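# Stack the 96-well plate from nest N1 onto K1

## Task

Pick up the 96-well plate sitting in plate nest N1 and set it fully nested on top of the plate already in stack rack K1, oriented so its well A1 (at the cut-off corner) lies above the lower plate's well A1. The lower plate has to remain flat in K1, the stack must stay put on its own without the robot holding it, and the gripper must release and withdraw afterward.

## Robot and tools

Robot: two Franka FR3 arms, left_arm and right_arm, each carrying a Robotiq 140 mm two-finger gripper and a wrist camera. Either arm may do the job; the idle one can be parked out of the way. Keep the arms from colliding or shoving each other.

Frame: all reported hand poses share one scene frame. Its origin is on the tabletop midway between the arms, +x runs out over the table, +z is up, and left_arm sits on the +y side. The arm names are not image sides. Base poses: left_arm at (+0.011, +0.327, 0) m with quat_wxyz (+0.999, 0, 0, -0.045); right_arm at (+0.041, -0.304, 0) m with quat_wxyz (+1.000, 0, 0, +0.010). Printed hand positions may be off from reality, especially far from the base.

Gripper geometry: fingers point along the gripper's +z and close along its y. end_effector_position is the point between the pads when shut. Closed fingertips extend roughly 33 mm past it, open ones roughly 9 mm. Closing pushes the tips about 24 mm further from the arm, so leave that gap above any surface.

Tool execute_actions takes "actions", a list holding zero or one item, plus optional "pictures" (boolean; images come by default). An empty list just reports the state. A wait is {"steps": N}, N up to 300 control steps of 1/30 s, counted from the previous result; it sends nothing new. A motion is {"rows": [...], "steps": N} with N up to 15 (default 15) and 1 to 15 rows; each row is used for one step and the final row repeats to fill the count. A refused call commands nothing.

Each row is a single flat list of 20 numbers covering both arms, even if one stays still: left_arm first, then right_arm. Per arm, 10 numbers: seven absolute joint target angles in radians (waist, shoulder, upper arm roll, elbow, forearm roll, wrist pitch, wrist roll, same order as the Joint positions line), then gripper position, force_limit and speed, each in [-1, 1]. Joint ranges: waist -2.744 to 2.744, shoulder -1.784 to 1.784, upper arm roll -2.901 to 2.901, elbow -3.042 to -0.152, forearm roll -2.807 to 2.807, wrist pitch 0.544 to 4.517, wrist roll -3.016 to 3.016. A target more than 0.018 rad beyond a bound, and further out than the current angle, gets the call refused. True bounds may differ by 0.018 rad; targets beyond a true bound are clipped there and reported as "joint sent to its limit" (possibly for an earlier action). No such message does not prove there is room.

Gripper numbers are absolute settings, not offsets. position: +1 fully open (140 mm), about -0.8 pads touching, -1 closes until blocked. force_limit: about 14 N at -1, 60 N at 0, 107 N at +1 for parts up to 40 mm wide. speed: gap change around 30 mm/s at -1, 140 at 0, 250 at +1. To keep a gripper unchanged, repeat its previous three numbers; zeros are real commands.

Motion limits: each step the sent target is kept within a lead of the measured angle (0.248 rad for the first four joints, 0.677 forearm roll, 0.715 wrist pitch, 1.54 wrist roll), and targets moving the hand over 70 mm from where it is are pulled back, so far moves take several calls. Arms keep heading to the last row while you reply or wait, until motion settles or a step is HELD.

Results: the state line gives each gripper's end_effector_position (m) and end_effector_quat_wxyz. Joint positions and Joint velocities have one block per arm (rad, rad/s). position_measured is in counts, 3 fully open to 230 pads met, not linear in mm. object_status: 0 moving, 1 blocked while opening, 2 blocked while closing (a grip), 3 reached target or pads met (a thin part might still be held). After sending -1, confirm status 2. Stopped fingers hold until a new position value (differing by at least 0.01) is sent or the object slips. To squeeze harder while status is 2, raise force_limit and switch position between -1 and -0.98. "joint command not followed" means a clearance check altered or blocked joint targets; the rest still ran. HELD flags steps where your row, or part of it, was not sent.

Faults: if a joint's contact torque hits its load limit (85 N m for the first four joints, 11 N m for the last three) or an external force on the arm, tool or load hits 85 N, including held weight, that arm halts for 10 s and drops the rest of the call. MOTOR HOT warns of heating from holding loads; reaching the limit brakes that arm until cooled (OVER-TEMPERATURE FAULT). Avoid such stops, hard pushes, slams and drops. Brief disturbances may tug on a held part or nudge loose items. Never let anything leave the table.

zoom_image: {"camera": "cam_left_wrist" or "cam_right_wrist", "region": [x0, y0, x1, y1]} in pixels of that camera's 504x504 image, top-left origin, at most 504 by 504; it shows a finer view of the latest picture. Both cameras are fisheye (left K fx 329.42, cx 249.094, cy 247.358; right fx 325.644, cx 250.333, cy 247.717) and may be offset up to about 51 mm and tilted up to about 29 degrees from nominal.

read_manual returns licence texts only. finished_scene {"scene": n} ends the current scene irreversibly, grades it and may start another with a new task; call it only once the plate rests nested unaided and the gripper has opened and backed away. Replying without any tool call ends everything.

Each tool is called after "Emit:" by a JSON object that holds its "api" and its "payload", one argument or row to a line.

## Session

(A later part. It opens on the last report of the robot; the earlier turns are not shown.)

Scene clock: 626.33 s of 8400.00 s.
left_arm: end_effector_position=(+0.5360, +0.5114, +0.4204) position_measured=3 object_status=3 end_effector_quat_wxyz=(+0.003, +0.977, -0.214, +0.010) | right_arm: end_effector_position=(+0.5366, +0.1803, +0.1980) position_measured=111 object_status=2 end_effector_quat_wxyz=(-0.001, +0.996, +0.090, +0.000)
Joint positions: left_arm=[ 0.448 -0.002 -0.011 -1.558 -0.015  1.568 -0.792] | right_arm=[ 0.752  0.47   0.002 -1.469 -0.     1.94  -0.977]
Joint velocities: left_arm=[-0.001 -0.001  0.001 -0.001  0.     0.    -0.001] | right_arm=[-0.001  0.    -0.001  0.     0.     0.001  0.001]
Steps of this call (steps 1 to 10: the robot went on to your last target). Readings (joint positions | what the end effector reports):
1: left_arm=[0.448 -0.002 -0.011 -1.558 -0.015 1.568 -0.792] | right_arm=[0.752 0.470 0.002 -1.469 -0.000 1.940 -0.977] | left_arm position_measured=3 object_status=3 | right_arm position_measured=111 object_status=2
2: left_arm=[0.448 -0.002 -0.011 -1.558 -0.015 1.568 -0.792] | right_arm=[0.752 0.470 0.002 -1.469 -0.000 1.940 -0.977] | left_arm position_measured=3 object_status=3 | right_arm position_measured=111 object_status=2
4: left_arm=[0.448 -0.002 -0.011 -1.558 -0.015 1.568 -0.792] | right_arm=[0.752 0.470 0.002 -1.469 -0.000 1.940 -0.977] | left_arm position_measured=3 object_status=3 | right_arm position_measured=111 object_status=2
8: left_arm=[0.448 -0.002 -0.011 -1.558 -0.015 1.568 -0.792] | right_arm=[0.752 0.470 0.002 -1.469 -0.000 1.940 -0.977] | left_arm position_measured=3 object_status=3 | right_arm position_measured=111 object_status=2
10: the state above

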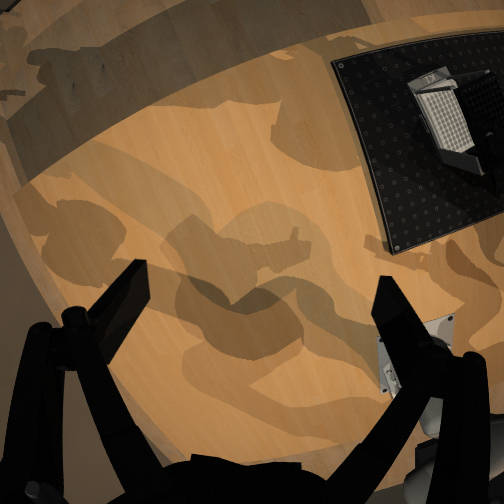

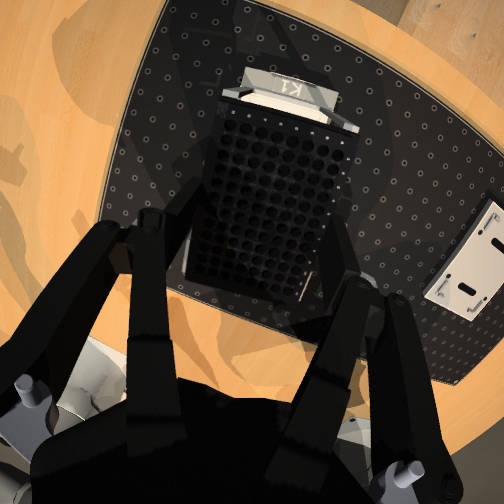

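Emit:
{"api": "execute_actions", "payload": {
  "actions": [
    {"rows": [[0.45,-0.002,-0.012,-1.558,-0.015,1.568,-0.792,1,0,0,0.7518,0.47178,0.002,-1.47160,0.0,1.94423,-0.978,-1,0,-0.7],[0.45,-0.002,-0.012,-1.558,-0.015,1.568,-0.792,1,0,0,0.7518,0.47190,0.002,-1.47193,0.0,1.94493,-0.978,-1,0,-0.7],[0.45,-0.002,-0.012,-1.558,-0.015,1.568,-0.792,1,0,0,0.7518,0.47208,0.002,-1.47242,0.0,1.94598,-0.978,-1,0,-0.7],[0.45,-0.002,-0.012,-1.558,-0.015,1.568,-0.792,1,0,0,0.7518,0.47232,0.002,-1.47308,0.0,1.94729,-0.978,-1,0,-0.7],[0.45,-0.002,-0.012,-1.558,-0.015,1.568,-0.792,1,0,0,0.7518,0.47258,0.002,-1.47382,0.0,1.94866,-0.978,-1,0,-0.7],[0.45,-0.002,-0.012,-1.558,-0.015,1.568,-0.792,1,0,0,0.7518,0.47285,0.002,-1.47457,0.0,1.94991,-0.978,-1,0,-0.7],[0.45,-0.002,-0.012,-1.558,-0.015,1.568,-0.792,1,0,0,0.7518,0.47312,0.002,-1.47531,0.0,1.95108,-0.978,-1,0,-0.7],[0.45,-0.002,-0.012,-1.558,-0.015,1.568,-0.792,1,0,0,0.7518,0.47339,0.002,-1.47605,0.0,1.95221,-0.978,-1,0,-0.7],[0.45,-0.002,-0.012,-1.558,-0.015,1.568,-0.792,1,0,0,0.7518,0.47366,0.002,-1.47679,0.0,1.95333,-0.978,-1,0,-0.7],[0.45,-0.002,-0.012,-1.558,-0.015,1.568,-0.792,1,0,0,0.7518,0.47393,0.002,-1.47754,0.0,1.95441,-0.978,-1,0,-0.7],[0.45,-0.002,-0.012,-1.558,-0.015,1.568,-0.792,1,0,0,0.7518,0.47419,0.002,-1.47828,0.0,1.95542,-0.978,-1,0,-0.7],[0.45,-0.002,-0.012,-1.558,-0.015,1.568,-0.792,1,0,0,0.7518,0.47446,0.002,-1.47902,0.0,1.95650,-0.978,-1,0,-0.7],[0.45,-0.002,-0.012,-1.558,-0.015,1.568,-0.792,1,0,0,0.7518,0.47473,0.002,-1.47976,0.0,1.95751,-0.978,-1,0,-0.7],[0.45,-0.002,-0.012,-1.558,-0.015,1.568,-0.792,1,0,0,0.7518,0.47500,0.002,-1.48051,0.0,1.95852,-0.978,-1,0,-0.7],[0.45,-0.002,-0.012,-1.558,-0.015,1.568,-0.792,1,0,0,0.7518,0.47527,0.002,-1.48125,0.0,1.95953,-0.978,-1,0,-0.7]], "steps": 15}
  ],
  "pictures": false
}}

Emit:
{"api": "execute_actions", "payload": {
  "actions": [
    {"rows": [[0.45,-0.002,-0.012,-1.558,-0.015,1.568,-0.792,1,0,0,0.7518,0.47553,0.002,-1.48199,0.0,1.96054,-0.978,-1,0,-0.7],[0.45,-0.002,-0.012,-1.558,-0.015,1.568,-0.792,1,0,0,0.7518,0.47580,0.002,-1.48273,0.0,1.96155,-0.978,-1,0,-0.7],[0.45,-0.002,-0.012,-1.558,-0.015,1.568,-0.792,1,0,0,0.7518,0.47608,0.002,-1.48346,0.0,1.96256,-0.978,-1,0,-0.7],[0.45,-0.002,-0.012,-1.558,-0.015,1.568,-0.792,1,0,0,0.7518,0.47630,0.002,-1.48402,0.0,1.96319,-0.978,-1,0,-0.7],[0.45,-0.002,-0.012,-1.558,-0.015,1.568,-0.792,1,0,0,0.7518,0.47646,0.002,-1.48442,0.0,1.96348,-0.978,-1,0,-0.7],[0.45,-0.002,-0.012,-1.558,-0.015,1.568,-0.792,1,0,0,0.7518,0.47652,0.002,-1.48458,0.0,1.96328,-0.978,-1,0,-0.7],[0.45,-0.002,-0.012,-1.558,-0.015,1.568,-0.792,1,0,0,0.7518,0.47652,0.002,-1.48458,0.0,1.96283,-0.978,-1,0,-0.7],[0.45,-0.002,-0.012,-1.558,-0.015,1.568,-0.792,1,0,0,0.7518,0.47652,0.002,-1.48458,0.0,1.96249,-0.978,-1,0,-0.7],[0.45,-0.002,-0.012,-1.558,-0.015,1.568,-0.792,1,0,0,0.7518,0.47652,0.002,-1.48458,0.0,1.96227,-0.978,-1,0,-0.7],[0.45,-0.002,-0.012,-1.558,-0.015,1.568,-0.792,1,0,0,0.7518,0.47652,0.002,-1.48458,0.0,1.96182,-0.978,-1,0,-0.7]], "steps": 12}
  ],
  "pictures": true
}}

Emit:
{"api": "zoom_image", "payload": {
  "camera": "cam_right_wrist",
  "region": [205, 75, 375, 155]
}}

Emit:
{"api": "zoom_image", "payload": {
  "camera": "cam_right_wrist",
  "region": [170, 225, 330, 325]
}}

Scene clock: 732.07 s of 8400.00 s.
left_arm: end_effector_position=(+0.5360, +0.5114, +0.4204) position_measured=3 object_status=3 end_effector_quat_wxyz=(+0.003, +0.977, -0.214, +0.010) | right_arm: end_effector_position=(+0.5364, +0.1800, +0.1922) position_measured=111 object_status=2 end_effector_quat_wxyz=(-0.000, +0.996, +0.090, -0.000)
Joint positions: left_arm=[ 0.448 -0.002 -0.011 -1.558 -0.015  1.568 -0.792] | right_arm=[ 0.752  0.474  0.002 -1.477 -0.     1.951 -0.977]
Joint velocities: left_arm=[-0.     0.002  0.001 -0.    -0.001  0.001 -0.002] | right_arm=[ 0.     0.009  0.    -0.02   0.001  0.028 -0.   ]
Steps of this call (steps 1 to 15: the robot went on to your last target; steps 16 to 90: nothing new was sent; then 102.23 s passed at rest; steps 91 to 105: all 15 steps of this action). Readings (joint positions | what the end effector reports):
91: left_arm=[0.448 -0.002 -0.011 -1.558 -0.015 1.568 -0.792] | right_arm=[0.752 0.470 0.002 -1.469 -0.000 1.940 -0.977] | left_arm position_measured=3 object_status=3 | right_arm position_measured=111 object_status=2
92: left_arm=[0.448 -0.002 -0.011 -1.558 -0.015 1.568 -0.792] | right_arm=[0.752 0.470 0.002 -1.469 -0.000 1.940 -0.977] | left_arm position_measured=3 object_status=3 | right_arm position_measured=111 object_status=2
94: left_arm=[0.448 -0.002 -0.011 -1.558 -0.015 1.568 -0.792] | right_arm=[0.752 0.470 0.002 -1.470 -0.000 1.941 -0.977] | left_arm position_measured=3 object_status=3 | right_arm position_measured=111 object_status=2
98: left_arm=[0.448 -0.002 -0.011 -1.558 -0.015 1.568 -0.792] | right_arm=[0.752 0.471 0.002 -1.472 -0.000 1.944 -0.977] | left_arm position_measured=3 object_status=3 | right_arm position_measured=111 object_status=2
105: the state above

Scene clock: 732.47 s of 8400.00 s.
left_arm: end_effector_position=(+0.5360, +0.5114, +0.4204) position_measured=3 object_status=3 end_effector_quat_wxyz=(+0.003, +0.977, -0.214, +0.010) | right_arm: end_effector_position=(+0.5363, +0.1799, +0.1889) position_measured=111 object_status=2 end_effector_quat_wxyz=(-0.000, +0.996, +0.090, -0.000)
Joint positions: left_arm=[ 0.448 -0.002 -0.011 -1.558 -0.015  1.568 -0.792] | right_arm=[ 0.752  0.476  0.002 -1.482 -0.     1.957 -0.977]
Joint velocities: left_arm=[-0.     0.     0.001  0.001  0.     0.001 -0.001] | right_arm=[-0.001 -0.001  0.002  0.    -0.     0.002 -0.   ]
Steps of this call (steps 1 to 12: all 12 steps of this action). Readings (joint positions | what the end effector reports):
1: left_arm=[0.448 -0.002 -0.011 -1.558 -0.015 1.568 -0.792] | right_arm=[0.752 0.474 0.002 -1.478 -0.000 1.952 -0.977] | left_arm position_measured=3 object_status=3 | right_arm position_measured=111 object_status=2
2: left_arm=[0.448 -0.002 -0.011 -1.558 -0.015 1.568 -0.792] | right_arm=[0.752 0.474 0.002 -1.479 -0.000 1.953 -0.977] | left_arm position_measured=3 object_status=3 | right_arm position_measured=111 object_status=2
4: left_arm=[0.448 -0.002 -0.011 -1.558 -0.015 1.568 -0.792] | right_arm=[0.752 0.475 0.002 -1.480 -0.000 1.955 -0.977] | left_arm position_measured=3 object_status=3 | right_arm position_measured=111 object_status=2
8: left_arm=[0.448 -0.002 -0.011 -1.558 -0.015 1.568 -0.792] | right_arm=[0.752 0.476 0.002 -1.482 -0.000 1.957 -0.977] | left_arm position_measured=3 object_status=3 | right_arm position_measured=111 object_status=2
12: the state above

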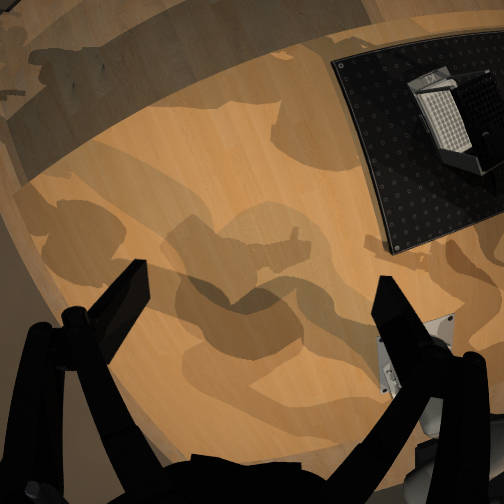

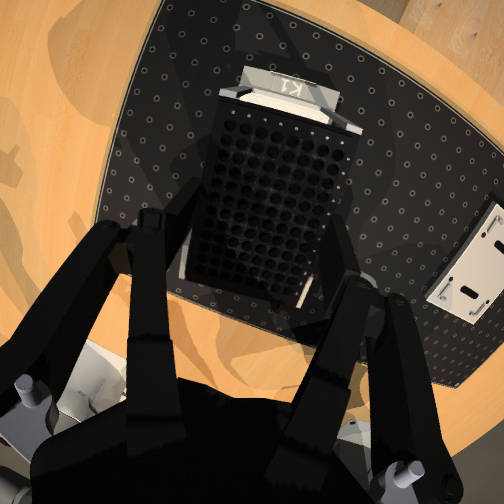

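Region (205, 75, 375, 155) of cam_right_wrist's 504x504 image, scaled by 2.965, with more detail than that image has; it fills the top 237 rows of this view, and the rest is white.

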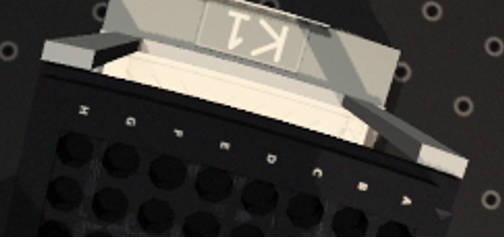

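Region (170, 225, 330, 325) of cam_right_wrist's 504x504 image, scaled by 3.150, with more detail than that image has; it fills the top 315 rows of this view, and the rest is white.

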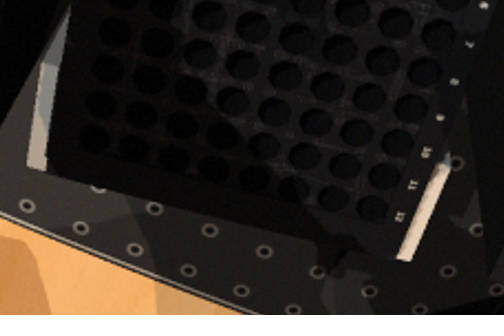

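Emit:
{"api": "zoom_image", "payload": {
  "camera": "cam_right_wrist",
  "region": [205, 75, 255, 115]
}}

Emit:
{"api": "zoom_image", "payload": {
  "camera": "cam_right_wrist",
  "region": [320, 108, 370, 148]
}}

Region (205, 75, 255, 115) of cam_right_wrist's 504x504 image, scaled by 10.080, with more detail than that image has; it fills the top 403 rows of this view, and the rest is white.

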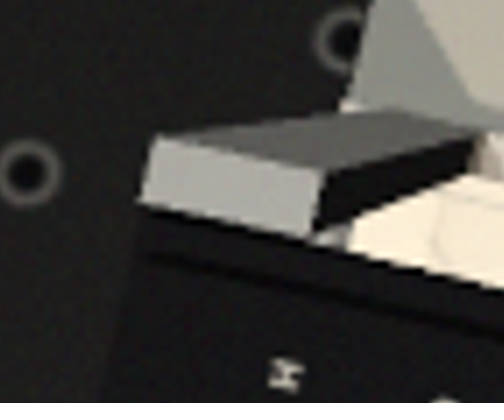

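Region (320, 108, 370, 148) of cam_right_wrist's 504x504 image, scaled by 10.080, with more detail than that image has; it fills the top 403 rows of this view, and the rest is white.

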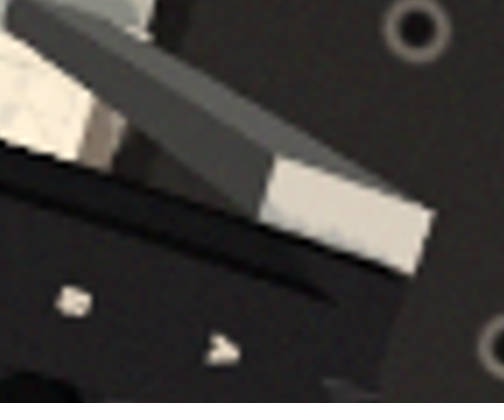

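Emit:
{"api": "execute_actions", "payload": {
  "actions": [
    {"rows": [[0.45,-0.002,-0.012,-1.558,-0.015,1.568,-0.792,1,0,0,0.7518,0.47666,0.002,-1.48488,0.0,1.96264,-0.978,-1,0,-0.7],[0.45,-0.002,-0.012,-1.558,-0.015,1.568,-0.792,1,0,0,0.7518,0.47692,0.002,-1.48551,0.0,1.96420,-0.978,-1,0,-0.7],[0.45,-0.002,-0.012,-1.558,-0.015,1.568,-0.792,1,0,0,0.7518,0.47730,0.002,-1.48646,0.0,1.96631,-0.978,-1,0,-0.7],[0.45,-0.002,-0.012,-1.558,-0.015,1.568,-0.792,1,0,0,0.7518,0.47785,0.002,-1.48781,0.0,1.96921,-0.978,-1,0,-0.7],[0.45,-0.002,-0.012,-1.558,-0.015,1.568,-0.792,1,0,0,0.7518,0.47855,0.002,-1.48955,0.0,1.97280,-0.978,-1,0,-0.7],[0.45,-0.002,-0.012,-1.558,-0.015,1.568,-0.792,1,0,0,0.7518,0.47941,0.002,-1.49159,0.0,1.97677,-0.978,-1,0,-0.7],[0.45,-0.002,-0.012,-1.558,-0.015,1.568,-0.792,1,0,0,0.7518,0.48039,0.002,-1.49381,0.0,1.98103,-0.978,-1,0,-0.7],[0.45,-0.002,-0.012,-1.558,-0.015,1.568,-0.792,1,0,0,0.7518,0.48141,0.002,-1.49610,0.0,1.98509,-0.978,-1,0,-0.7],[0.45,-0.002,-0.012,-1.558,-0.015,1.568,-0.792,1,0,0,0.7518,0.48249,0.002,-1.49855,0.0,1.98926,-0.978,-1,0,-0.7],[0.45,-0.002,-0.012,-1.558,-0.015,1.568,-0.792,1,0,0,0.7518,0.48368,0.002,-1.50102,0.0,1.99346,-0.978,-1,0,-0.7],[0.45,-0.002,-0.012,-1.558,-0.015,1.568,-0.792,1,0,0,0.7518,0.48486,0.002,-1.50348,0.0,1.99744,-0.978,-1,0,-0.7],[0.45,-0.002,-0.012,-1.558,-0.015,1.568,-0.792,1,0,0,0.7518,0.48605,0.002,-1.50595,0.0,2.00129,-0.978,-1,0,-0.7],[0.45,-0.002,-0.012,-1.558,-0.015,1.568,-0.792,1,0,0,0.7518,0.48730,0.002,-1.50833,0.0,2.00508,-0.978,-1,0,-0.7],[0.45,-0.002,-0.012,-1.558,-0.015,1.568,-0.792,1,0,0,0.7518,0.48853,0.002,-1.51071,0.0,2.00878,-0.978,-1,0,-0.7],[0.45,-0.002,-0.012,-1.558,-0.015,1.568,-0.792,1,0,0,0.7518,0.48978,0.002,-1.51309,0.0,2.01243,-0.978,-1,0,-0.7]], "steps": 15}
  ],
  "pictures": false
}}

Emit:
{"api": "execute_actions", "payload": {
  "actions": [
    {"rows": [[0.45,-0.002,-0.012,-1.558,-0.015,1.568,-0.792,1,0,0,0.7518,0.49108,0.002,-1.51539,0.0,2.01615,-0.978,-1,0,-0.7],[0.45,-0.002,-0.012,-1.558,-0.015,1.568,-0.792,1,0,0,0.7518,0.49239,0.002,-1.51768,0.0,2.01972,-0.978,-1,0,-0.7],[0.45,-0.002,-0.012,-1.558,-0.015,1.568,-0.792,1,0,0,0.7518,0.49369,0.002,-1.51998,0.0,2.02329,-0.978,-1,0,-0.7],[0.45,-0.002,-0.012,-1.558,-0.015,1.568,-0.792,1,0,0,0.7518,0.49505,0.002,-1.52219,0.0,2.02684,-0.978,-1,0,-0.7],[0.45,-0.002,-0.012,-1.558,-0.015,1.568,-0.792,1,0,0,0.7518,0.49640,0.002,-1.52440,0.0,2.03039,-0.978,-1,0,-0.7],[0.45,-0.002,-0.012,-1.558,-0.015,1.568,-0.792,1,0,0,0.7518,0.49776,0.002,-1.52661,0.0,2.03393,-0.978,-1,0,-0.7],[0.45,-0.002,-0.012,-1.558,-0.015,1.568,-0.792,1,0,0,0.7518,0.49917,0.002,-1.52874,0.0,2.03746,-0.978,-1,0,-0.7],[0.45,-0.002,-0.012,-1.558,-0.015,1.568,-0.792,1,0,0,0.7518,0.50059,0.002,-1.53087,0.0,2.04097,-0.978,-1,0,-0.7],[0.45,-0.002,-0.012,-1.558,-0.015,1.568,-0.792,1,0,0,0.7518,0.50200,0.002,-1.53300,0.0,2.04448,-0.978,-1,0,-0.7],[0.45,-0.002,-0.012,-1.558,-0.015,1.568,-0.792,1,0,0,0.7518,0.50347,0.002,-1.53505,0.0,2.04799,-0.978,-1,0,-0.7],[0.45,-0.002,-0.012,-1.558,-0.015,1.568,-0.792,1,0,0,0.7518,0.50493,0.002,-1.53709,0.0,2.05148,-0.978,-1,0,-0.7],[0.45,-0.002,-0.012,-1.558,-0.015,1.568,-0.792,1,0,0,0.7518,0.50640,0.002,-1.53914,0.0,2.05497,-0.978,-1,0,-0.7],[0.45,-0.002,-0.012,-1.558,-0.015,1.568,-0.792,1,0,0,0.7518,0.50792,0.002,-1.54111,0.0,2.05844,-0.978,-1,0,-0.7],[0.45,-0.002,-0.012,-1.558,-0.015,1.568,-0.792,1,0,0,0.7518,0.50945,0.002,-1.54307,0.0,2.06190,-0.978,-1,0,-0.7],[0.45,-0.002,-0.012,-1.558,-0.015,1.568,-0.792,1,0,0,0.7518,0.51097,0.002,-1.54504,0.0,2.06535,-0.978,-1,0,-0.7]], "steps": 15}
  ],
  "pictures": false
}}

Emit:
{"api": "execute_actions", "payload": {
  "actions": [
    {"rows": [[0.45,-0.002,-0.012,-1.558,-0.015,1.568,-0.792,1,0,0,0.7518,0.51254,0.002,-1.54692,0.0,2.06880,-0.978,-1,0,-0.7],[0.45,-0.002,-0.012,-1.558,-0.015,1.568,-0.792,1,0,0,0.7518,0.51412,0.002,-1.54881,0.0,2.07224,-0.978,-1,0,-0.7],[0.45,-0.002,-0.012,-1.558,-0.015,1.568,-0.792,1,0,0,0.7518,0.51569,0.002,-1.55069,0.0,2.07567,-0.978,-1,0,-0.7],[0.45,-0.002,-0.012,-1.558,-0.015,1.568,-0.792,1,0,0,0.7518,0.51732,0.002,-1.55250,0.0,2.07911,-0.978,-1,0,-0.7],[0.45,-0.002,-0.012,-1.558,-0.015,1.568,-0.792,1,0,0,0.7518,0.51895,0.002,-1.55430,0.0,2.08254,-0.978,-1,0,-0.7],[0.45,-0.002,-0.012,-1.558,-0.015,1.568,-0.792,1,0,0,0.7518,0.52058,0.002,-1.55611,0.0,2.08597,-0.978,-1,0,-0.7],[0.45,-0.002,-0.012,-1.558,-0.015,1.568,-0.792,1,0,0,0.7518,0.52227,0.002,-1.55785,0.0,2.08937,-0.978,-1,0,-0.7],[0.45,-0.002,-0.012,-1.558,-0.015,1.568,-0.792,1,0,0,0.7518,0.52396,0.002,-1.55959,0.0,2.09276,-0.978,-1,0,-0.7],[0.45,-0.002,-0.012,-1.558,-0.015,1.568,-0.792,1,0,0,0.7518,0.52565,0.002,-1.56133,0.0,2.09614,-0.978,-1,0,-0.7],[0.45,-0.002,-0.012,-1.558,-0.015,1.568,-0.792,1,0,0,0.7518,0.52738,0.002,-1.56298,0.0,2.09951,-0.978,-1,0,-0.7],[0.45,-0.002,-0.012,-1.558,-0.015,1.568,-0.792,1,0,0,0.7518,0.52912,0.002,-1.56463,0.0,2.10287,-0.978,-1,0,-0.7],[0.45,-0.002,-0.012,-1.558,-0.015,1.568,-0.792,1,0,0,0.7518,0.53085,0.002,-1.56628,0.0,2.10622,-0.978,-1,0,-0.7],[0.45,-0.002,-0.012,-1.558,-0.015,1.568,-0.792,1,0,0,0.7518,0.53263,0.002,-1.56785,0.0,2.10957,-0.978,-1,0,-0.7],[0.45,-0.002,-0.012,-1.558,-0.015,1.568,-0.792,1,0,0,0.7518,0.53442,0.002,-1.56943,0.0,2.11290,-0.978,-1,0,-0.7],[0.45,-0.002,-0.012,-1.558,-0.015,1.568,-0.792,1,0,0,0.7518,0.53620,0.002,-1.57100,0.0,2.11623,-0.978,-1,0,-0.7]], "steps": 15}
  ],
  "pictures": false
}}

Emit:
{"api": "execute_actions", "payload": {
  "actions": [
    {"rows": [[0.45,-0.002,-0.012,-1.558,-0.015,1.568,-0.792,1,0,0,0.7518,0.53803,0.002,-1.57250,0.0,2.11955,-0.978,-1,0,-0.7],[0.45,-0.002,-0.012,-1.558,-0.015,1.568,-0.792,1,0,0,0.7518,0.53987,0.002,-1.57400,0.0,2.12286,-0.978,-1,0,-0.7],[0.45,-0.002,-0.012,-1.558,-0.015,1.568,-0.792,1,0,0,0.7518,0.54170,0.002,-1.57550,0.0,2.12617,-0.978,-1,0,-0.7],[0.45,-0.002,-0.012,-1.558,-0.015,1.568,-0.792,1,0,0,0.7518,0.54358,0.002,-1.57692,0.0,2.12946,-0.978,-1,0,-0.7],[0.45,-0.002,-0.012,-1.558,-0.015,1.568,-0.792,1,0,0,0.7518,0.54547,0.002,-1.57835,0.0,2.13274,-0.978,-1,0,-0.7],[0.45,-0.002,-0.012,-1.558,-0.015,1.568,-0.792,1,0,0,0.7518,0.54735,0.002,-1.57977,0.0,2.13602,-0.978,-1,0,-0.7],[0.45,-0.002,-0.012,-1.558,-0.015,1.568,-0.792,1,0,0,0.7518,0.54928,0.002,-1.58112,0.0,2.13929,-0.978,-1,0,-0.7],[0.45,-0.002,-0.012,-1.558,-0.015,1.568,-0.792,1,0,0,0.7518,0.55122,0.002,-1.58246,0.0,2.14254,-0.978,-1,0,-0.7],[0.45,-0.002,-0.012,-1.558,-0.015,1.568,-0.792,1,0,0,0.7518,0.55315,0.002,-1.58381,0.0,2.14579,-0.978,-1,0,-0.7],[0.45,-0.002,-0.012,-1.558,-0.015,1.568,-0.792,1,0,0,0.7518,0.55505,0.002,-1.58503,0.0,2.14877,-0.978,-1,0,-0.7],[0.45,-0.002,-0.012,-1.558,-0.015,1.568,-0.792,1,0,0,0.7518,0.55683,0.002,-1.58617,0.0,2.15144,-0.978,-1,0,-0.7],[0.45,-0.002,-0.012,-1.558,-0.015,1.568,-0.792,1,0,0,0.7518,0.55844,0.002,-1.58720,0.0,2.15366,-0.978,-1,0,-0.7],[0.45,-0.002,-0.012,-1.558,-0.015,1.568,-0.792,1,0,0,0.7518,0.55988,0.002,-1.58809,0.0,2.15544,-0.978,-1,0,-0.7],[0.45,-0.002,-0.012,-1.558,-0.015,1.568,-0.792,1,0,0,0.7518,0.56116,0.002,-1.58884,0.0,2.15690,-0.978,-1,0,-0.7],[0.45,-0.002,-0.012,-1.558,-0.015,1.568,-0.792,1,0,0,0.7518,0.56225,0.002,-1.58949,0.0,2.15801,-0.978,-1,0,-0.7]], "steps": 15}
  ],
  "pictures": false
}}

Emit:
{"api": "execute_actions", "payload": {
  "actions": [
    {"rows": [[0.45,-0.002,-0.012,-1.558,-0.015,1.568,-0.792,1,0,0,0.7518,0.56316,0.002,-1.59003,0.0,2.15878,-0.978,-1,0,-0.7],[0.45,-0.002,-0.012,-1.558,-0.015,1.568,-0.792,1,0,0,0.7518,0.56395,0.002,-1.59050,0.0,2.15940,-0.978,-1,0,-0.7],[0.45,-0.002,-0.012,-1.558,-0.015,1.568,-0.792,1,0,0,0.7518,0.56462,0.002,-1.59090,0.0,2.15993,-0.978,-1,0,-0.7],[0.45,-0.002,-0.012,-1.558,-0.015,1.568,-0.792,1,0,0,0.7518,0.56517,0.002,-1.59122,0.0,2.16030,-0.978,-1,0,-0.7],[0.45,-0.002,-0.012,-1.558,-0.015,1.568,-0.792,1,0,0,0.7518,0.56567,0.002,-1.59149,0.0,2.16070,-0.978,-1,0,-0.7],[0.45,-0.002,-0.012,-1.558,-0.015,1.568,-0.792,1,0,0,0.7518,0.56617,0.002,-1.59176,0.0,2.16115,-0.978,-1,0,-0.7],[0.45,-0.002,-0.012,-1.558,-0.015,1.568,-0.792,1,0,0,0.7518,0.56667,0.002,-1.59203,0.0,2.16170,-0.978,-1,0,-0.7],[0.45,-0.002,-0.012,-1.558,-0.015,1.568,-0.792,1,0,0,0.7518,0.56716,0.002,-1.59230,0.0,2.16234,-0.978,-1,0,-0.7],[0.45,-0.002,-0.012,-1.558,-0.015,1.568,-0.792,1,0,0,0.7518,0.56766,0.002,-1.59257,0.0,2.16301,-0.978,-1,0,-0.7],[0.45,-0.002,-0.012,-1.558,-0.015,1.568,-0.792,1,0,0,0.7518,0.56816,0.002,-1.59284,0.0,2.16372,-0.978,-1,0,-0.7],[0.45,-0.002,-0.012,-1.558,-0.015,1.568,-0.792,1,0,0,0.7518,0.56866,0.002,-1.59311,0.0,2.16439,-0.978,-1,0,-0.7],[0.45,-0.002,-0.012,-1.558,-0.015,1.568,-0.792,1,0,0,0.7518,0.56916,0.002,-1.59338,0.0,2.16516,-0.978,-1,0,-0.7],[0.45,-0.002,-0.012,-1.558,-0.015,1.568,-0.792,1,0,0,0.7518,0.56966,0.002,-1.59365,0.0,2.16593,-0.978,-1,0,-0.7],[0.45,-0.002,-0.012,-1.558,-0.015,1.568,-0.792,1,0,0,0.7518,0.57015,0.002,-1.59392,0.0,2.16670,-0.978,-1,0,-0.7],[0.45,-0.002,-0.012,-1.558,-0.015,1.568,-0.792,1,0,0,0.7518,0.57065,0.002,-1.59419,0.0,2.16746,-0.978,-1,0,-0.7]], "steps": 15}
  ],
  "pictures": false
}}

Emit:
{"api": "execute_actions", "payload": {
  "actions": [
    {"rows": [[0.45,-0.002,-0.012,-1.558,-0.015,1.568,-0.792,1,0,0,0.7518,0.57115,0.002,-1.59446,0.0,2.16822,-0.978,-1,0,-0.7],[0.45,-0.002,-0.012,-1.558,-0.015,1.568,-0.792,1,0,0,0.7518,0.57165,0.002,-1.59473,0.0,2.16899,-0.978,-1,0,-0.7],[0.45,-0.002,-0.012,-1.558,-0.015,1.568,-0.792,1,0,0,0.7518,0.57216,0.002,-1.59498,0.0,2.16975,-0.978,-1,0,-0.7],[0.45,-0.002,-0.012,-1.558,-0.015,1.568,-0.792,1,0,0,0.7518,0.57267,0.002,-1.59523,0.0,2.17051,-0.978,-1,0,-0.7],[0.45,-0.002,-0.012,-1.558,-0.015,1.568,-0.792,1,0,0,0.7518,0.57318,0.002,-1.59548,0.0,2.17127,-0.978,-1,0,-0.7],[0.45,-0.002,-0.012,-1.558,-0.015,1.568,-0.792,1,0,0,0.7518,0.57369,0.002,-1.59574,0.0,2.17204,-0.978,-1,0,-0.7],[0.45,-0.002,-0.012,-1.558,-0.015,1.568,-0.792,1,0,0,0.7518,0.57420,0.002,-1.59599,0.0,2.17280,-0.978,-1,0,-0.7],[0.45,-0.002,-0.012,-1.558,-0.015,1.568,-0.792,1,0,0,0.7518,0.57471,0.002,-1.59624,0.0,2.17356,-0.978,-1,0,-0.7],[0.45,-0.002,-0.012,-1.558,-0.015,1.568,-0.792,1,0,0,0.7518,0.57522,0.002,-1.59650,0.0,2.17432,-0.978,-1,0,-0.7],[0.45,-0.002,-0.012,-1.558,-0.015,1.568,-0.792,1,0,0,0.7518,0.57573,0.002,-1.59675,0.0,2.17509,-0.978,-1,0,-0.7],[0.45,-0.002,-0.012,-1.558,-0.015,1.568,-0.792,1,0,0,0.7518,0.57624,0.002,-1.59700,0.0,2.17585,-0.978,-1,0,-0.7],[0.45,-0.002,-0.012,-1.558,-0.015,1.568,-0.792,1,0,0,0.7518,0.57675,0.002,-1.59725,0.0,2.17661,-0.978,-1,0,-0.7],[0.45,-0.002,-0.012,-1.558,-0.015,1.568,-0.792,1,0,0,0.7518,0.57726,0.002,-1.59751,0.0,2.17737,-0.978,-1,0,-0.7],[0.45,-0.002,-0.012,-1.558,-0.015,1.568,-0.792,1,0,0,0.7518,0.57777,0.002,-1.59776,0.0,2.17793,-0.978,-1,0,-0.7],[0.45,-0.002,-0.012,-1.558,-0.015,1.568,-0.792,1,0,0,0.7518,0.57829,0.002,-1.59800,0.0,2.17737,-0.978,-1,0,-0.7]], "steps": 15}
  ],
  "pictures": false
}}

Emit:
{"api": "execute_actions", "payload": {
  "actions": [
    {"steps": 10}
  ]
}}

Scene clock: 852.97 s of 8400.00 s.
left_arm: end_effector_position=(+0.5360, +0.5114, +0.4204) position_measured=3 object_status=3 end_effector_quat_wxyz=(+0.003, +0.977, -0.214, +0.010) | right_arm: end_effector_position=(+0.5365, +0.1801, +0.1742) position_measured=111 object_status=2 end_effector_quat_wxyz=(-0.000, +0.996, +0.090, +0.000)
Joint positions: left_arm=[ 0.448 -0.002 -0.011 -1.558 -0.015  1.568 -0.792] | right_arm=[ 0.752  0.486  0.002 -1.505 -0.     1.992 -0.977]
Joint velocities: left_arm=[-0.001 -0.001  0.001  0.001  0.002  0.001  0.001] | right_arm=[-0.     0.043  0.001 -0.072 -0.002  0.1   -0.001]
Steps of this call (steps 1 to 15: the robot went on to your last target; steps 16 to 90: nothing new was sent; then 117.00 s passed at rest; steps 91 to 105: all 15 steps of this action). Readings (joint positions | what the end effector reports):
91: left_arm=[0.448 -0.002 -0.011 -1.558 -0.015 1.568 -0.792] | right_arm=[0.752 0.476 0.002 -1.482 -0.000 1.958 -0.977] | left_arm position_measured=3 object_status=3 | right_arm position_measured=111 object_status=2
92: left_arm=[0.448 -0.002 -0.011 -1.558 -0.015 1.568 -0.792] | right_arm=[0.752 0.476 0.002 -1.483 -0.000 1.958 -0.977] | left_arm position_measured=3 object_status=3 | right_arm position_measured=111 object_status=2
94: left_arm=[0.448 -0.002 -0.011 -1.558 -0.015 1.568 -0.792] | right_arm=[0.752 0.476 0.002 -1.484 -0.000 1.960 -0.977] | left_arm position_measured=3 object_status=3 | right_arm position_measured=111 object_status=2
98: left_arm=[0.448 -0.002 -0.011 -1.558 -0.015 1.568 -0.792] | right_arm=[0.752 0.477 0.002 -1.489 -0.000 1.968 -0.977] | left_arm position_measured=3 object_status=3 | right_arm position_measured=111 object_status=2
105: the state above

Scene clock: 853.47 s of 8400.00 s.
left_arm: end_effector_position=(+0.5360, +0.5114, +0.4204) position_measured=3 object_status=3 end_effector_quat_wxyz=(+0.003, +0.977, -0.214, +0.010) | right_arm: end_effector_position=(+0.5364, +0.1800, +0.1490) position_measured=111 object_status=2 end_effector_quat_wxyz=(-0.000, +0.996, +0.090, -0.000)
Joint positions: left_arm=[ 0.448 -0.002 -0.011 -1.558 -0.015  1.568 -0.792] | right_arm=[ 0.752  0.506  0.002 -1.538 -0.     2.045 -0.977]
Joint velocities: left_arm=[ 0.    -0.     0.001 -0.001  0.     0.    -0.   ] | right_arm=[-0.     0.045 -0.    -0.058 -0.     0.1    0.001]
Steps of this call (steps 1 to 15: all 15 steps of this action). Readings (joint positions | what the end effector reports):
1: left_arm=[0.448 -0.002 -0.011 -1.558 -0.015 1.568 -0.792] | right_arm=[0.752 0.487 0.002 -1.508 -0.000 1.995 -0.977] | left_arm position_measured=3 object_status=3 | right_arm position_measured=111 object_status=2
2: left_arm=[0.448 -0.002 -0.011 -1.558 -0.015 1.568 -0.792] | right_arm=[0.752 0.488 0.002 -1.510 -0.000 1.999 -0.977] | left_arm position_measured=3 object_status=3 | right_arm position_measured=111 object_status=2
4: left_arm=[0.448 -0.002 -0.011 -1.558 -0.015 1.568 -0.792] | right_arm=[0.752 0.491 0.002 -1.515 -0.000 2.006 -0.977] | left_arm position_measured=3 object_status=3 | right_arm position_measured=111 object_status=2
8: left_arm=[0.448 -0.002 -0.011 -1.558 -0.015 1.568 -0.792] | right_arm=[0.752 0.496 0.002 -1.524 -0.000 2.020 -0.977] | left_arm position_measured=3 object_status=3 | right_arm position_measured=111 object_status=2
15: the state above

Scene clock: 853.97 s of 8400.00 s.
left_arm: end_effector_position=(+0.5360, +0.5114, +0.4204) position_measured=3 object_status=3 end_effector_quat_wxyz=(+0.003, +0.977, -0.214, +0.010) | right_arm: end_effector_position=(+0.5364, +0.1801, +0.1239) position_measured=111 object_status=2 end_effector_quat_wxyz=(-0.000, +0.996, +0.090, -0.000)
Joint positions: left_arm=[ 0.448 -0.002 -0.011 -1.558 -0.015  1.568 -0.792] | right_arm=[ 0.752  0.531  0.002 -1.565 -0.     2.096 -0.977]
Joint velocities: left_arm=[ 0.    -0.    -0.001 -0.001  0.     0.     0.   ] | right_arm=[ 0.     0.053 -0.001 -0.047 -0.     0.095  0.001]
Steps of this call (steps 1 to 15: all 15 steps of this action). Readings (joint positions | what the end effector reports):
1: left_arm=[0.448 -0.002 -0.011 -1.558 -0.015 1.568 -0.792] | right_arm=[0.752 0.508 0.002 -1.540 -0.000 2.048 -0.977] | left_arm position_measured=3 object_status=3 | right_arm position_measured=111 object_status=2
2: left_arm=[0.448 -0.002 -0.011 -1.558 -0.015 1.568 -0.792] | right_arm=[0.752 0.509 0.002 -1.542 -0.000 2.052 -0.977] | left_arm position_measured=3 object_status=3 | right_arm position_measured=111 object_status=2
4: left_arm=[0.448 -0.002 -0.011 -1.558 -0.015 1.568 -0.792] | right_arm=[0.752 0.513 0.002 -1.546 -0.000 2.059 -0.977] | left_arm position_measured=3 object_status=3 | right_arm position_measured=111 object_status=2
8: left_arm=[0.448 -0.002 -0.011 -1.558 -0.015 1.568 -0.792] | right_arm=[0.752 0.519 0.002 -1.553 -0.000 2.072 -0.977] | left_arm position_measured=3 object_status=3 | right_arm position_measured=111 object_status=2
15: the state above

Scene clock: 854.47 s of 8400.00 s.
left_arm: end_effector_position=(+0.5360, +0.5114, +0.4204) position_measured=3 object_status=3 end_effector_quat_wxyz=(+0.003, +0.977, -0.214, +0.010) | right_arm: end_effector_position=(+0.5365, +0.1801, +0.1001) position_measured=111 object_status=2 end_effector_quat_wxyz=(-0.000, +0.996, +0.090, -0.000)
Joint positions: left_arm=[ 0.448 -0.002 -0.011 -1.558 -0.015  1.568 -0.792] | right_arm=[ 0.752  0.558  0.002 -1.585 -0.     2.144 -0.977]
Joint velocities: left_arm=[ 0.001  0.001  0.    -0.001  0.001 -0.001  0.001] | right_arm=[-0.002  0.041 -0.001 -0.025 -0.001  0.066 -0.   ]
Steps of this call (steps 1 to 15: all 15 steps of this action). Readings (joint positions | what the end effector reports):
1: left_arm=[0.448 -0.002 -0.011 -1.558 -0.015 1.568 -0.792] | right_arm=[0.752 0.533 0.002 -1.567 -0.000 2.100 -0.977] | left_arm position_measured=3 object_status=3 | right_arm position_measured=111 object_status=2
2: left_arm=[0.448 -0.002 -0.011 -1.558 -0.015 1.568 -0.792] | right_arm=[0.752 0.535 0.002 -1.568 -0.000 2.103 -0.977] | left_arm position_measured=3 object_status=3 | right_arm position_measured=111 object_status=2
4: left_arm=[0.448 -0.002 -0.011 -1.558 -0.015 1.568 -0.792] | right_arm=[0.752 0.538 0.002 -1.571 -0.000 2.110 -0.977] | left_arm position_measured=3 object_status=3 | right_arm position_measured=111 object_status=2
8: left_arm=[0.448 -0.002 -0.011 -1.558 -0.015 1.568 -0.792] | right_arm=[0.752 0.546 0.002 -1.577 -0.000 2.123 -0.977] | left_arm position_measured=3 object_status=3 | right_arm position_measured=111 object_status=2
15: the state above

Scene clock: 854.97 s of 8400.00 s.
left_arm: end_effector_position=(+0.5360, +0.5114, +0.4204) position_measured=3 object_status=3 end_effector_quat_wxyz=(+0.003, +0.977, -0.214, +0.010) | right_arm: end_effector_position=(+0.5365, +0.1801, +0.0924) position_measured=111 object_status=2 end_effector_quat_wxyz=(-0.000, +0.996, +0.090, +0.000)
Joint positions: left_arm=[ 0.448 -0.002 -0.011 -1.558 -0.015  1.568 -0.792] | right_arm=[ 0.752  0.567  0.002 -1.591 -0.     2.159 -0.977]
Joint velocities: left_arm=[ 0.001 -0.    -0.    -0.     0.     0.     0.001] | right_arm=[-0.     0.015  0.    -0.008 -0.     0.022  0.   ]
Steps of this call (steps 1 to 15: all 15 steps of this action). Readings (joint positions | what the end effector reports):
1: left_arm=[0.448 -0.002 -0.011 -1.558 -0.015 1.568 -0.792] | right_arm=[0.752 0.559 0.002 -1.586 -0.000 2.146 -0.977] | left_arm position_measured=3 object_status=3 | right_arm position_measured=111 object_status=2
2: left_arm=[0.448 -0.002 -0.011 -1.558 -0.015 1.568 -0.792] | right_arm=[0.752 0.561 0.002 -1.587 -0.000 2.147 -0.977] | left_arm position_measured=3 object_status=3 | right_arm position_measured=111 object_status=2
4: left_arm=[0.448 -0.002 -0.011 -1.558 -0.015 1.568 -0.792] | right_arm=[0.752 0.562 0.002 -1.588 -0.000 2.150 -0.977] | left_arm position_measured=3 object_status=3 | right_arm position_measured=111 object_status=2
8: left_arm=[0.448 -0.002 -0.011 -1.558 -0.015 1.568 -0.792] | right_arm=[0.752 0.564 0.002 -1.589 -0.000 2.154 -0.977] | left_arm position_measured=3 object_status=3 | right_arm position_measured=111 object_status=2
15: the state above

Scene clock: 855.47 s of 8400.00 s.
left_arm: end_effector_position=(+0.5360, +0.5114, +0.4204) position_measured=3 object_status=3 end_effector_quat_wxyz=(+0.003, +0.977, -0.214, +0.010) | right_arm: end_effector_position=(+0.5365, +0.1801, +0.0864) position_measured=111 object_status=2 end_effector_quat_wxyz=(-0.000, +0.996, +0.090, -0.000)
Joint positions: left_arm=[ 0.448 -0.002 -0.011 -1.558 -0.015  1.568 -0.792] | right_arm=[ 0.752  0.575  0.002 -1.595 -0.     2.17  -0.977]
Joint velocities: left_arm=[-0.     0.001 -0.001 -0.     0.    -0.001 -0.   ] | right_arm=[-0.     0.015 -0.    -0.005  0.001  0.019 -0.001]
Steps of this call (steps 1 to 15: all 15 steps of this action). Readings (joint positions | what the end effector reports):
1: left_arm=[0.448 -0.002 -0.011 -1.558 -0.015 1.568 -0.792] | right_arm=[0.752 0.568 0.002 -1.591 -0.000 2.160 -0.977] | left_arm position_measured=3 object_status=3 | right_arm position_measured=111 object_status=2
2: left_arm=[0.448 -0.002 -0.011 -1.558 -0.015 1.568 -0.792] | right_arm=[0.752 0.568 0.002 -1.592 -0.000 2.161 -0.977] | left_arm position_measured=3 object_status=3 | right_arm position_measured=111 object_status=2
4: left_arm=[0.448 -0.002 -0.011 -1.558 -0.015 1.568 -0.792] | right_arm=[0.752 0.569 0.002 -1.592 -0.000 2.162 -0.977] | left_arm position_measured=3 object_status=3 | right_arm position_measured=111 object_status=2
8: left_arm=[0.448 -0.002 -0.011 -1.558 -0.015 1.568 -0.792] | right_arm=[0.752 0.572 0.002 -1.593 -0.000 2.165 -0.977] | left_arm position_measured=3 object_status=3 | right_arm position_measured=111 object_status=2
15: the state above

Scene clock: 855.80 s of 8400.00 s.
left_arm: end_effector_position=(+0.5360, +0.5114, +0.4204) position_measured=3 object_status=3 end_effector_quat_wxyz=(+0.003, +0.977, -0.214, +0.010) | right_arm: end_effector_position=(+0.5366, +0.1801, +0.0854) position_measured=111 object_status=2 end_effector_quat_wxyz=(-0.000, +0.996, +0.090, +0.000)
Joint positions: left_arm=[ 0.448 -0.002 -0.011 -1.558 -0.015  1.568 -0.792] | right_arm=[ 0.752  0.576  0.002 -1.595 -0.     2.172 -0.977]
Joint velocities: left_arm=[ 0.001 -0.     0.001  0.    -0.001  0.     0.   ] | right_arm=[-0.001 -0.001 -0.001  0.001  0.     0.     0.001]
Steps of this call (steps 1 to 10: the robot went on to your last target). Readings (joint positions | what the end effector reports):
1: left_arm=[0.448 -0.002 -0.011 -1.558 -0.015 1.568 -0.792] | right_arm=[0.752 0.576 0.002 -1.595 -0.000 2.171 -0.977] | left_arm position_measured=3 object_status=3 | right_arm position_measured=111 object_status=2
2: left_arm=[0.448 -0.002 -0.011 -1.558 -0.015 1.568 -0.792] | right_arm=[0.752 0.576 0.002 -1.595 -0.000 2.171 -0.977] | left_arm position_measured=3 object_status=3 | right_arm position_measured=111 object_status=2
4: left_arm=[0.448 -0.002 -0.011 -1.558 -0.015 1.568 -0.792] | right_arm=[0.752 0.576 0.002 -1.595 -0.000 2.172 -0.977] | left_arm position_measured=3 object_status=3 | right_arm position_measured=111 object_status=2
8: left_arm=[0.448 -0.002 -0.011 -1.558 -0.015 1.568 -0.792] | right_arm=[0.752 0.576 0.002 -1.595 -0.000 2.172 -0.977] | left_arm position_measured=3 object_status=3 | right_arm position_measured=111 object_status=2
10: the state above

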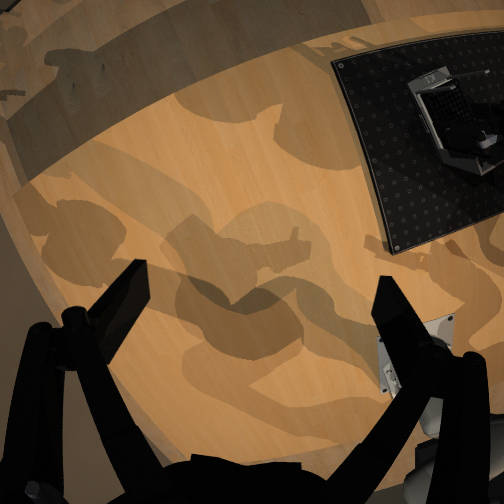

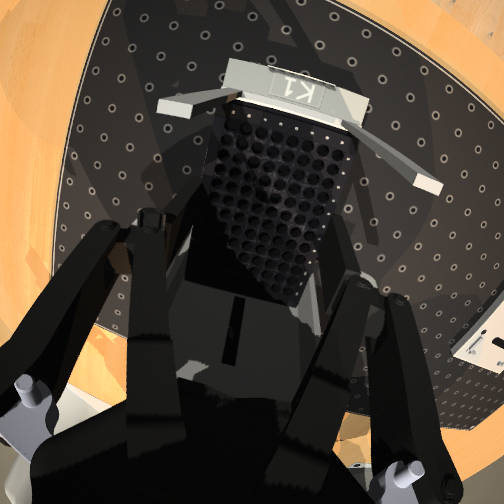

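Emit:
{"api": "execute_actions", "payload": {
  "actions": [
    {"rows": [[0.45,-0.002,-0.012,-1.558,-0.015,1.568,-0.792,1,0,0,0.7518,0.57868,0.002,-1.59818,0.0,2.1772,-0.978,-1,0,-0.7],[0.45,-0.002,-0.012,-1.558,-0.015,1.568,-0.792,1,0,0,0.7518,0.57907,0.002,-1.59836,0.0,2.1776,-0.978,-1,0,-0.7],[0.45,-0.002,-0.012,-1.558,-0.015,1.568,-0.792,1,0,0,0.7518,0.57946,0.002,-1.59853,0.0,2.1782,-0.978,-1,0,-0.7],[0.45,-0.002,-0.012,-1.558,-0.015,1.568,-0.792,1,0,0,0.7518,0.57985,0.002,-1.59871,0.0,2.1788,-0.978,-1,0,-0.7],[0.45,-0.002,-0.012,-1.558,-0.015,1.568,-0.792,1,0,0,0.7518,0.58024,0.002,-1.59889,0.0,2.1794,-0.978,-1,0,-0.7],[0.45,-0.002,-0.012,-1.558,-0.015,1.568,-0.792,1,0,0,0.7518,0.58063,0.002,-1.59906,0.0,2.1800,-0.978,-1,0,-0.7],[0.45,-0.002,-0.012,-1.558,-0.015,1.568,-0.792,1,0,0,0.7518,0.58102,0.002,-1.59924,0.0,2.1805,-0.978,-1,0,-0.7],[0.45,-0.002,-0.012,-1.558,-0.015,1.568,-0.792,1,0,0,0.7518,0.58141,0.002,-1.59942,0.0,2.1810,-0.978,-1,0,-0.7],[0.45,-0.002,-0.012,-1.558,-0.015,1.568,-0.792,1,0,0,0.7518,0.58180,0.002,-1.59959,0.0,2.1814,-0.978,-1,0,-0.7],[0.45,-0.002,-0.012,-1.558,-0.015,1.568,-0.792,1,0,0,0.7518,0.58219,0.002,-1.59977,0.0,2.1816,-0.978,-1,0,-0.7]], "steps": 15}
  ],
  "pictures": true
}}

Scene clock: 877.50 s of 8400.00 s.
left_arm: end_effector_position=(+0.5360, +0.5114, +0.4204) position_measured=3 object_status=3 end_effector_quat_wxyz=(+0.003, +0.977, -0.214, +0.010) | right_arm: end_effector_position=(+0.5366, +0.1801, +0.0826) position_measured=111 object_status=2 end_effector_quat_wxyz=(-0.000, +0.996, +0.090, -0.000)
Joint positions: left_arm=[ 0.448 -0.002 -0.011 -1.558 -0.015  1.568 -0.792] | right_arm=[ 0.752  0.58   0.002 -1.597 -0.     2.177 -0.977]
Joint velocities: left_arm=[ 0.001 -0.     0.001 -0.     0.001  0.001  0.001] | right_arm=[-0.001  0.002 -0.001 -0.001 -0.002  0.003  0.   ]
Steps of this call (steps 1 to 15: the robot went on to your last target; steps 16 to 90: nothing new was sent; then 18.20 s passed at rest; steps 91 to 105: all 15 steps of this action). Readings (joint positions | what the end effector reports):
91: left_arm=[0.448 -0.002 -0.011 -1.558 -0.015 1.568 -0.792] | right_arm=[0.752 0.577 0.002 -1.596 -0.000 2.173 -0.977] | left_arm position_measured=3 object_status=3 | right_arm position_measured=111 object_status=2
92: left_arm=[0.448 -0.002 -0.011 -1.558 -0.015 1.568 -0.792] | right_arm=[0.752 0.577 0.002 -1.596 -0.000 2.173 -0.977] | left_arm position_measured=3 object_status=3 | right_arm position_measured=111 object_status=2
94: left_arm=[0.448 -0.002 -0.011 -1.558 -0.015 1.568 -0.792] | right_arm=[0.752 0.577 0.002 -1.596 -0.000 2.173 -0.977] | left_arm position_measured=3 object_status=3 | right_arm position_measured=111 object_status=2
98: left_arm=[0.448 -0.002 -0.011 -1.558 -0.015 1.568 -0.792] | right_arm=[0.752 0.578 0.002 -1.596 -0.000 2.175 -0.977] | left_arm position_measured=3 object_status=3 | right_arm position_measured=111 object_status=2
105: the state above

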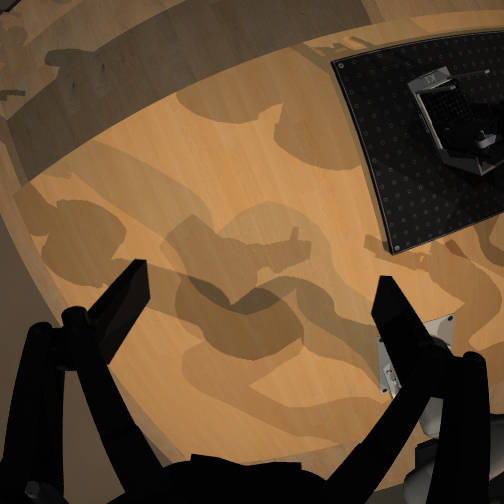

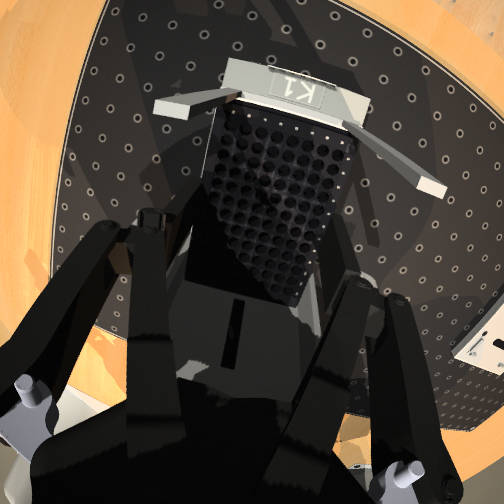

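Emit:
{"api": "zoom_image", "payload": {
  "camera": "cam_right_wrist",
  "region": [225, 75, 305, 125]
}}

Emit:
{"api": "zoom_image", "payload": {
  "camera": "cam_left_wrist",
  "region": [400, 60, 504, 180]
}}

Region (225, 75, 305, 125) of cam_right_wrist's 504x504 image, scaled by 6.300, with more detail than that image has; it fills the top 315 rows of this view, and the rest is white.

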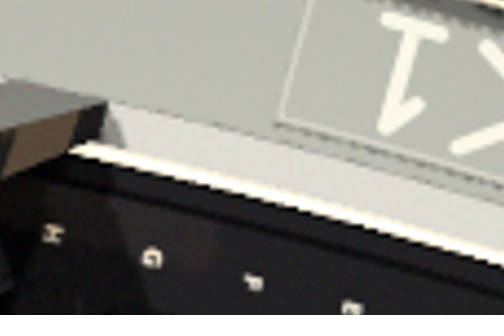

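Region (400, 60, 504, 180) of cam_left_wrist's 504x504 image, scaled by 4.200, with more detail than that image has; it fills the left 437 columns of this view, and the rest is white.

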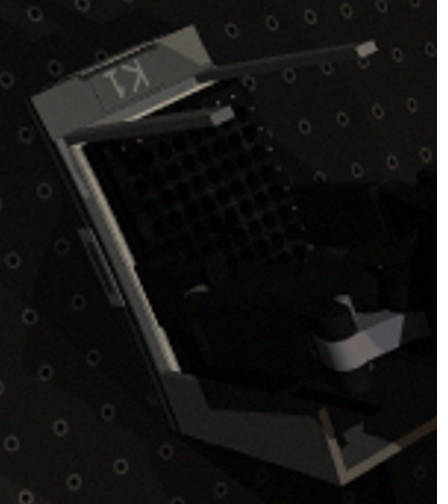

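Emit:
{"api": "execute_actions", "payload": {
  "actions": [
    {"rows": [[0.45,-0.002,-0.012,-1.558,-0.015,1.568,-0.792,1,0,0,0.7518,0.58252,0.002,-1.59991,0.0,2.1819,-0.978,-1,0,-0.7],[0.45,-0.002,-0.012,-1.558,-0.015,1.568,-0.792,1,0,0,0.7518,0.58285,0.002,-1.60005,0.0,2.1824,-0.978,-1,0,-0.7],[0.45,-0.002,-0.012,-1.558,-0.015,1.568,-0.792,1,0,0,0.7518,0.58318,0.002,-1.60019,0.0,2.1829,-0.978,-1,0,-0.7],[0.45,-0.002,-0.012,-1.558,-0.015,1.568,-0.792,1,0,0,0.7518,0.58351,0.002,-1.60033,0.0,2.1834,-0.978,-1,0,-0.7],[0.45,-0.002,-0.012,-1.558,-0.015,1.568,-0.792,1,0,0,0.7518,0.58384,0.002,-1.60047,0.0,2.1839,-0.978,-1,0,-0.7],[0.45,-0.002,-0.012,-1.558,-0.015,1.568,-0.792,1,0,0,0.7518,0.58417,0.002,-1.60061,0.0,2.1844,-0.978,-1,0,-0.7],[0.45,-0.002,-0.012,-1.558,-0.015,1.568,-0.792,1,0,0,0.7518,0.58450,0.002,-1.60075,0.0,2.1849,-0.978,-1,0,-0.7],[0.45,-0.002,-0.012,-1.558,-0.015,1.568,-0.792,1,0,0,0.7518,0.58483,0.002,-1.60089,0.0,2.1853,-0.978,-1,0,-0.7],[0.45,-0.002,-0.012,-1.558,-0.015,1.568,-0.792,1,0,0,0.7518,0.58516,0.002,-1.60103,0.0,2.1856,-0.978,-1,0,-0.7],[0.45,-0.002,-0.012,-1.558,-0.015,1.568,-0.792,1,0,0,0.7518,0.58549,0.002,-1.60117,0.0,2.1858,-0.978,-1,0,-0.7]], "steps": 15}
  ],
  "pictures": true
}}

Scene clock: 898.73 s of 8400.00 s.
left_arm: end_effector_position=(+0.5360, +0.5114, +0.4204) position_measured=3 object_status=3 end_effector_quat_wxyz=(+0.003, +0.977, -0.214, +0.010) | right_arm: end_effector_position=(+0.5366, +0.1801, +0.0821) position_measured=111 object_status=2 end_effector_quat_wxyz=(-0.000, +0.996, +0.090, +0.000)
Joint positions: left_arm=[ 0.448 -0.002 -0.011 -1.558 -0.015  1.568 -0.792] | right_arm=[ 0.752  0.581  0.002 -1.597 -0.     2.179 -0.977]
Joint velocities: left_arm=[-0.001 -0.     0.001 -0.001  0.001 -0.001  0.001] | right_arm=[ 0.001 -0.    -0.     0.002 -0.001 -0.     0.001]
Steps of this call (steps 1 to 15: the robot went on to your last target; steps 16 to 90: nothing new was sent; then 17.73 s passed at rest; steps 91 to 105: all 15 steps of this action). Readings (joint positions | what the end effector reports):
91: left_arm=[0.448 -0.002 -0.011 -1.558 -0.015 1.568 -0.792] | right_arm=[0.752 0.580 0.002 -1.597 -0.000 2.178 -0.977] | left_arm position_measured=3 object_status=3 | right_arm position_measured=111 object_status=2
92: left_arm=[0.448 -0.002 -0.011 -1.558 -0.015 1.568 -0.792] | right_arm=[0.752 0.580 0.002 -1.597 -0.000 2.178 -0.977] | left_arm position_measured=3 object_status=3 | right_arm position_measured=111 object_status=2
94: left_arm=[0.448 -0.002 -0.011 -1.558 -0.015 1.568 -0.792] | right_arm=[0.752 0.581 0.002 -1.597 -0.000 2.178 -0.977] | left_arm position_measured=3 object_status=3 | right_arm position_measured=111 object_status=2
98: left_arm=[0.448 -0.002 -0.011 -1.558 -0.015 1.568 -0.792] | right_arm=[0.752 0.581 0.002 -1.597 -0.000 2.179 -0.977] | left_arm position_measured=3 object_status=3 | right_arm position_measured=111 object_status=2
105: the state above

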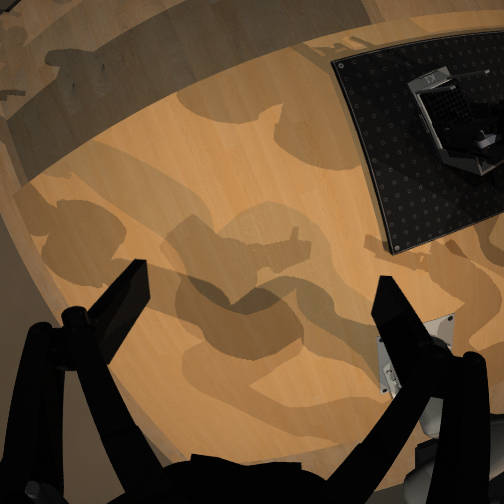

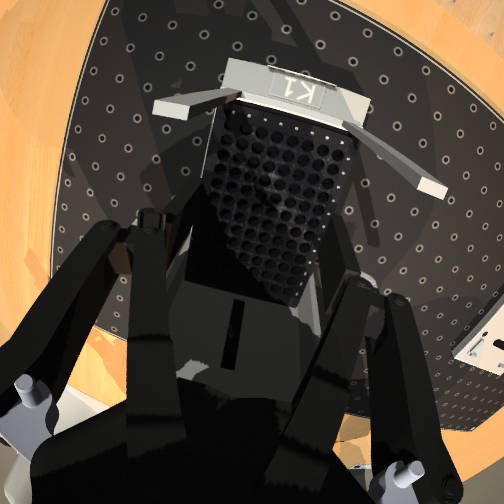

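Emit:
{"api": "zoom_image", "payload": {
  "camera": "cam_left_wrist",
  "region": [410, 88, 450, 128]
}}

Emit:
{"api": "zoom_image", "payload": {
  "camera": "cam_left_wrist",
  "region": [420, 120, 460, 160]
}}

Region (410, 88, 450, 128) of cam_left_wrist's 504x504 image, scaled by 12.600, with more detail than that image has.

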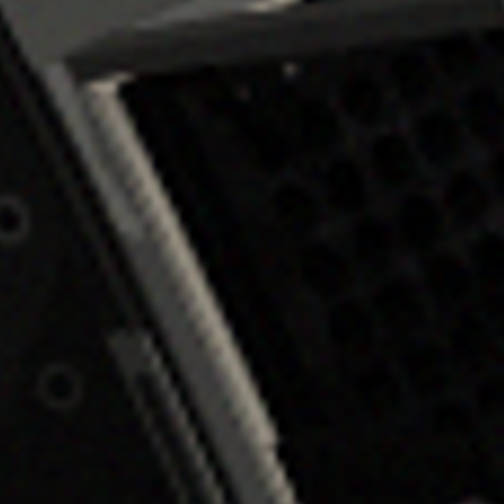

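Region (420, 120, 460, 160) of cam_left_wrist's 504x504 image, scaled by 12.600, with more detail than that image has.

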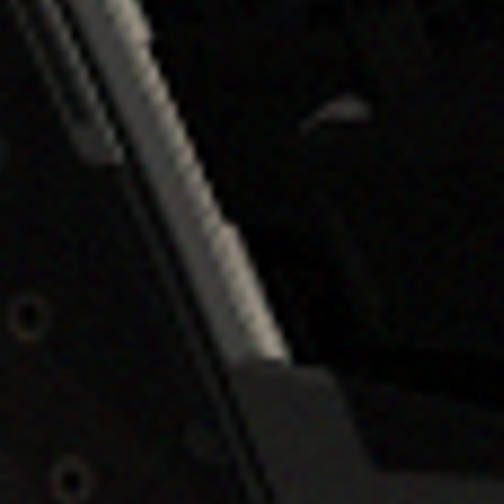

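Emit:
{"api": "zoom_image", "payload": {
  "camera": "cam_right_wrist",
  "region": [215, 75, 265, 115]
}}

Emit:
{"api": "zoom_image", "payload": {
  "camera": "cam_right_wrist",
  "region": [325, 105, 375, 145]
}}

Region (215, 75, 265, 115) of cam_right_wrist's 504x504 image, scaled by 10.080, with more detail than that image has; it fills the top 403 rows of this view, and the rest is white.

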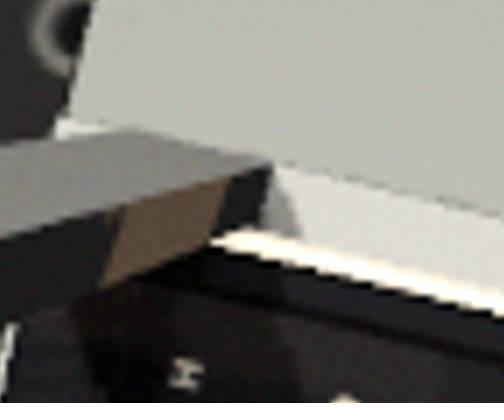

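Region (325, 105, 375, 145) of cam_right_wrist's 504x504 image, scaled by 10.080, with more detail than that image has; it fills the top 403 rows of this view, and the rest is white.

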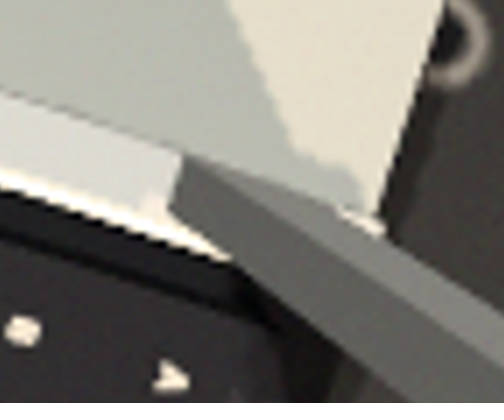

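Emit:
{"api": "zoom_image", "payload": {
  "camera": "cam_right_wrist",
  "region": [147, 90, 197, 130]
}}

Emit:
{"api": "zoom_image", "payload": {
  "camera": "cam_right_wrist",
  "region": [405, 168, 455, 208]
}}

Region (147, 90, 197, 130) of cam_right_wrist's 504x504 image, scaled by 10.080, with more detail than that image has; it fills the top 403 rows of this view, and the rest is white.

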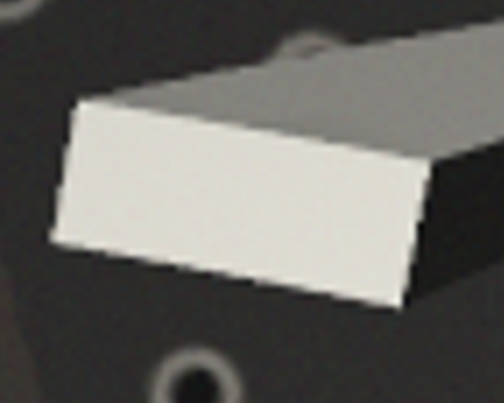

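Region (405, 168, 455, 208) of cam_right_wrist's 504x504 image, scaled by 10.080, with more detail than that image has; it fills the top 403 rows of this view, and the rest is white.

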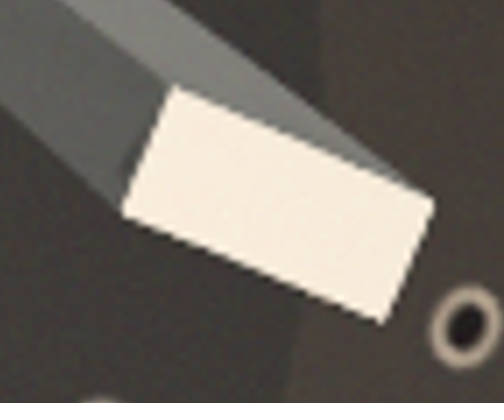

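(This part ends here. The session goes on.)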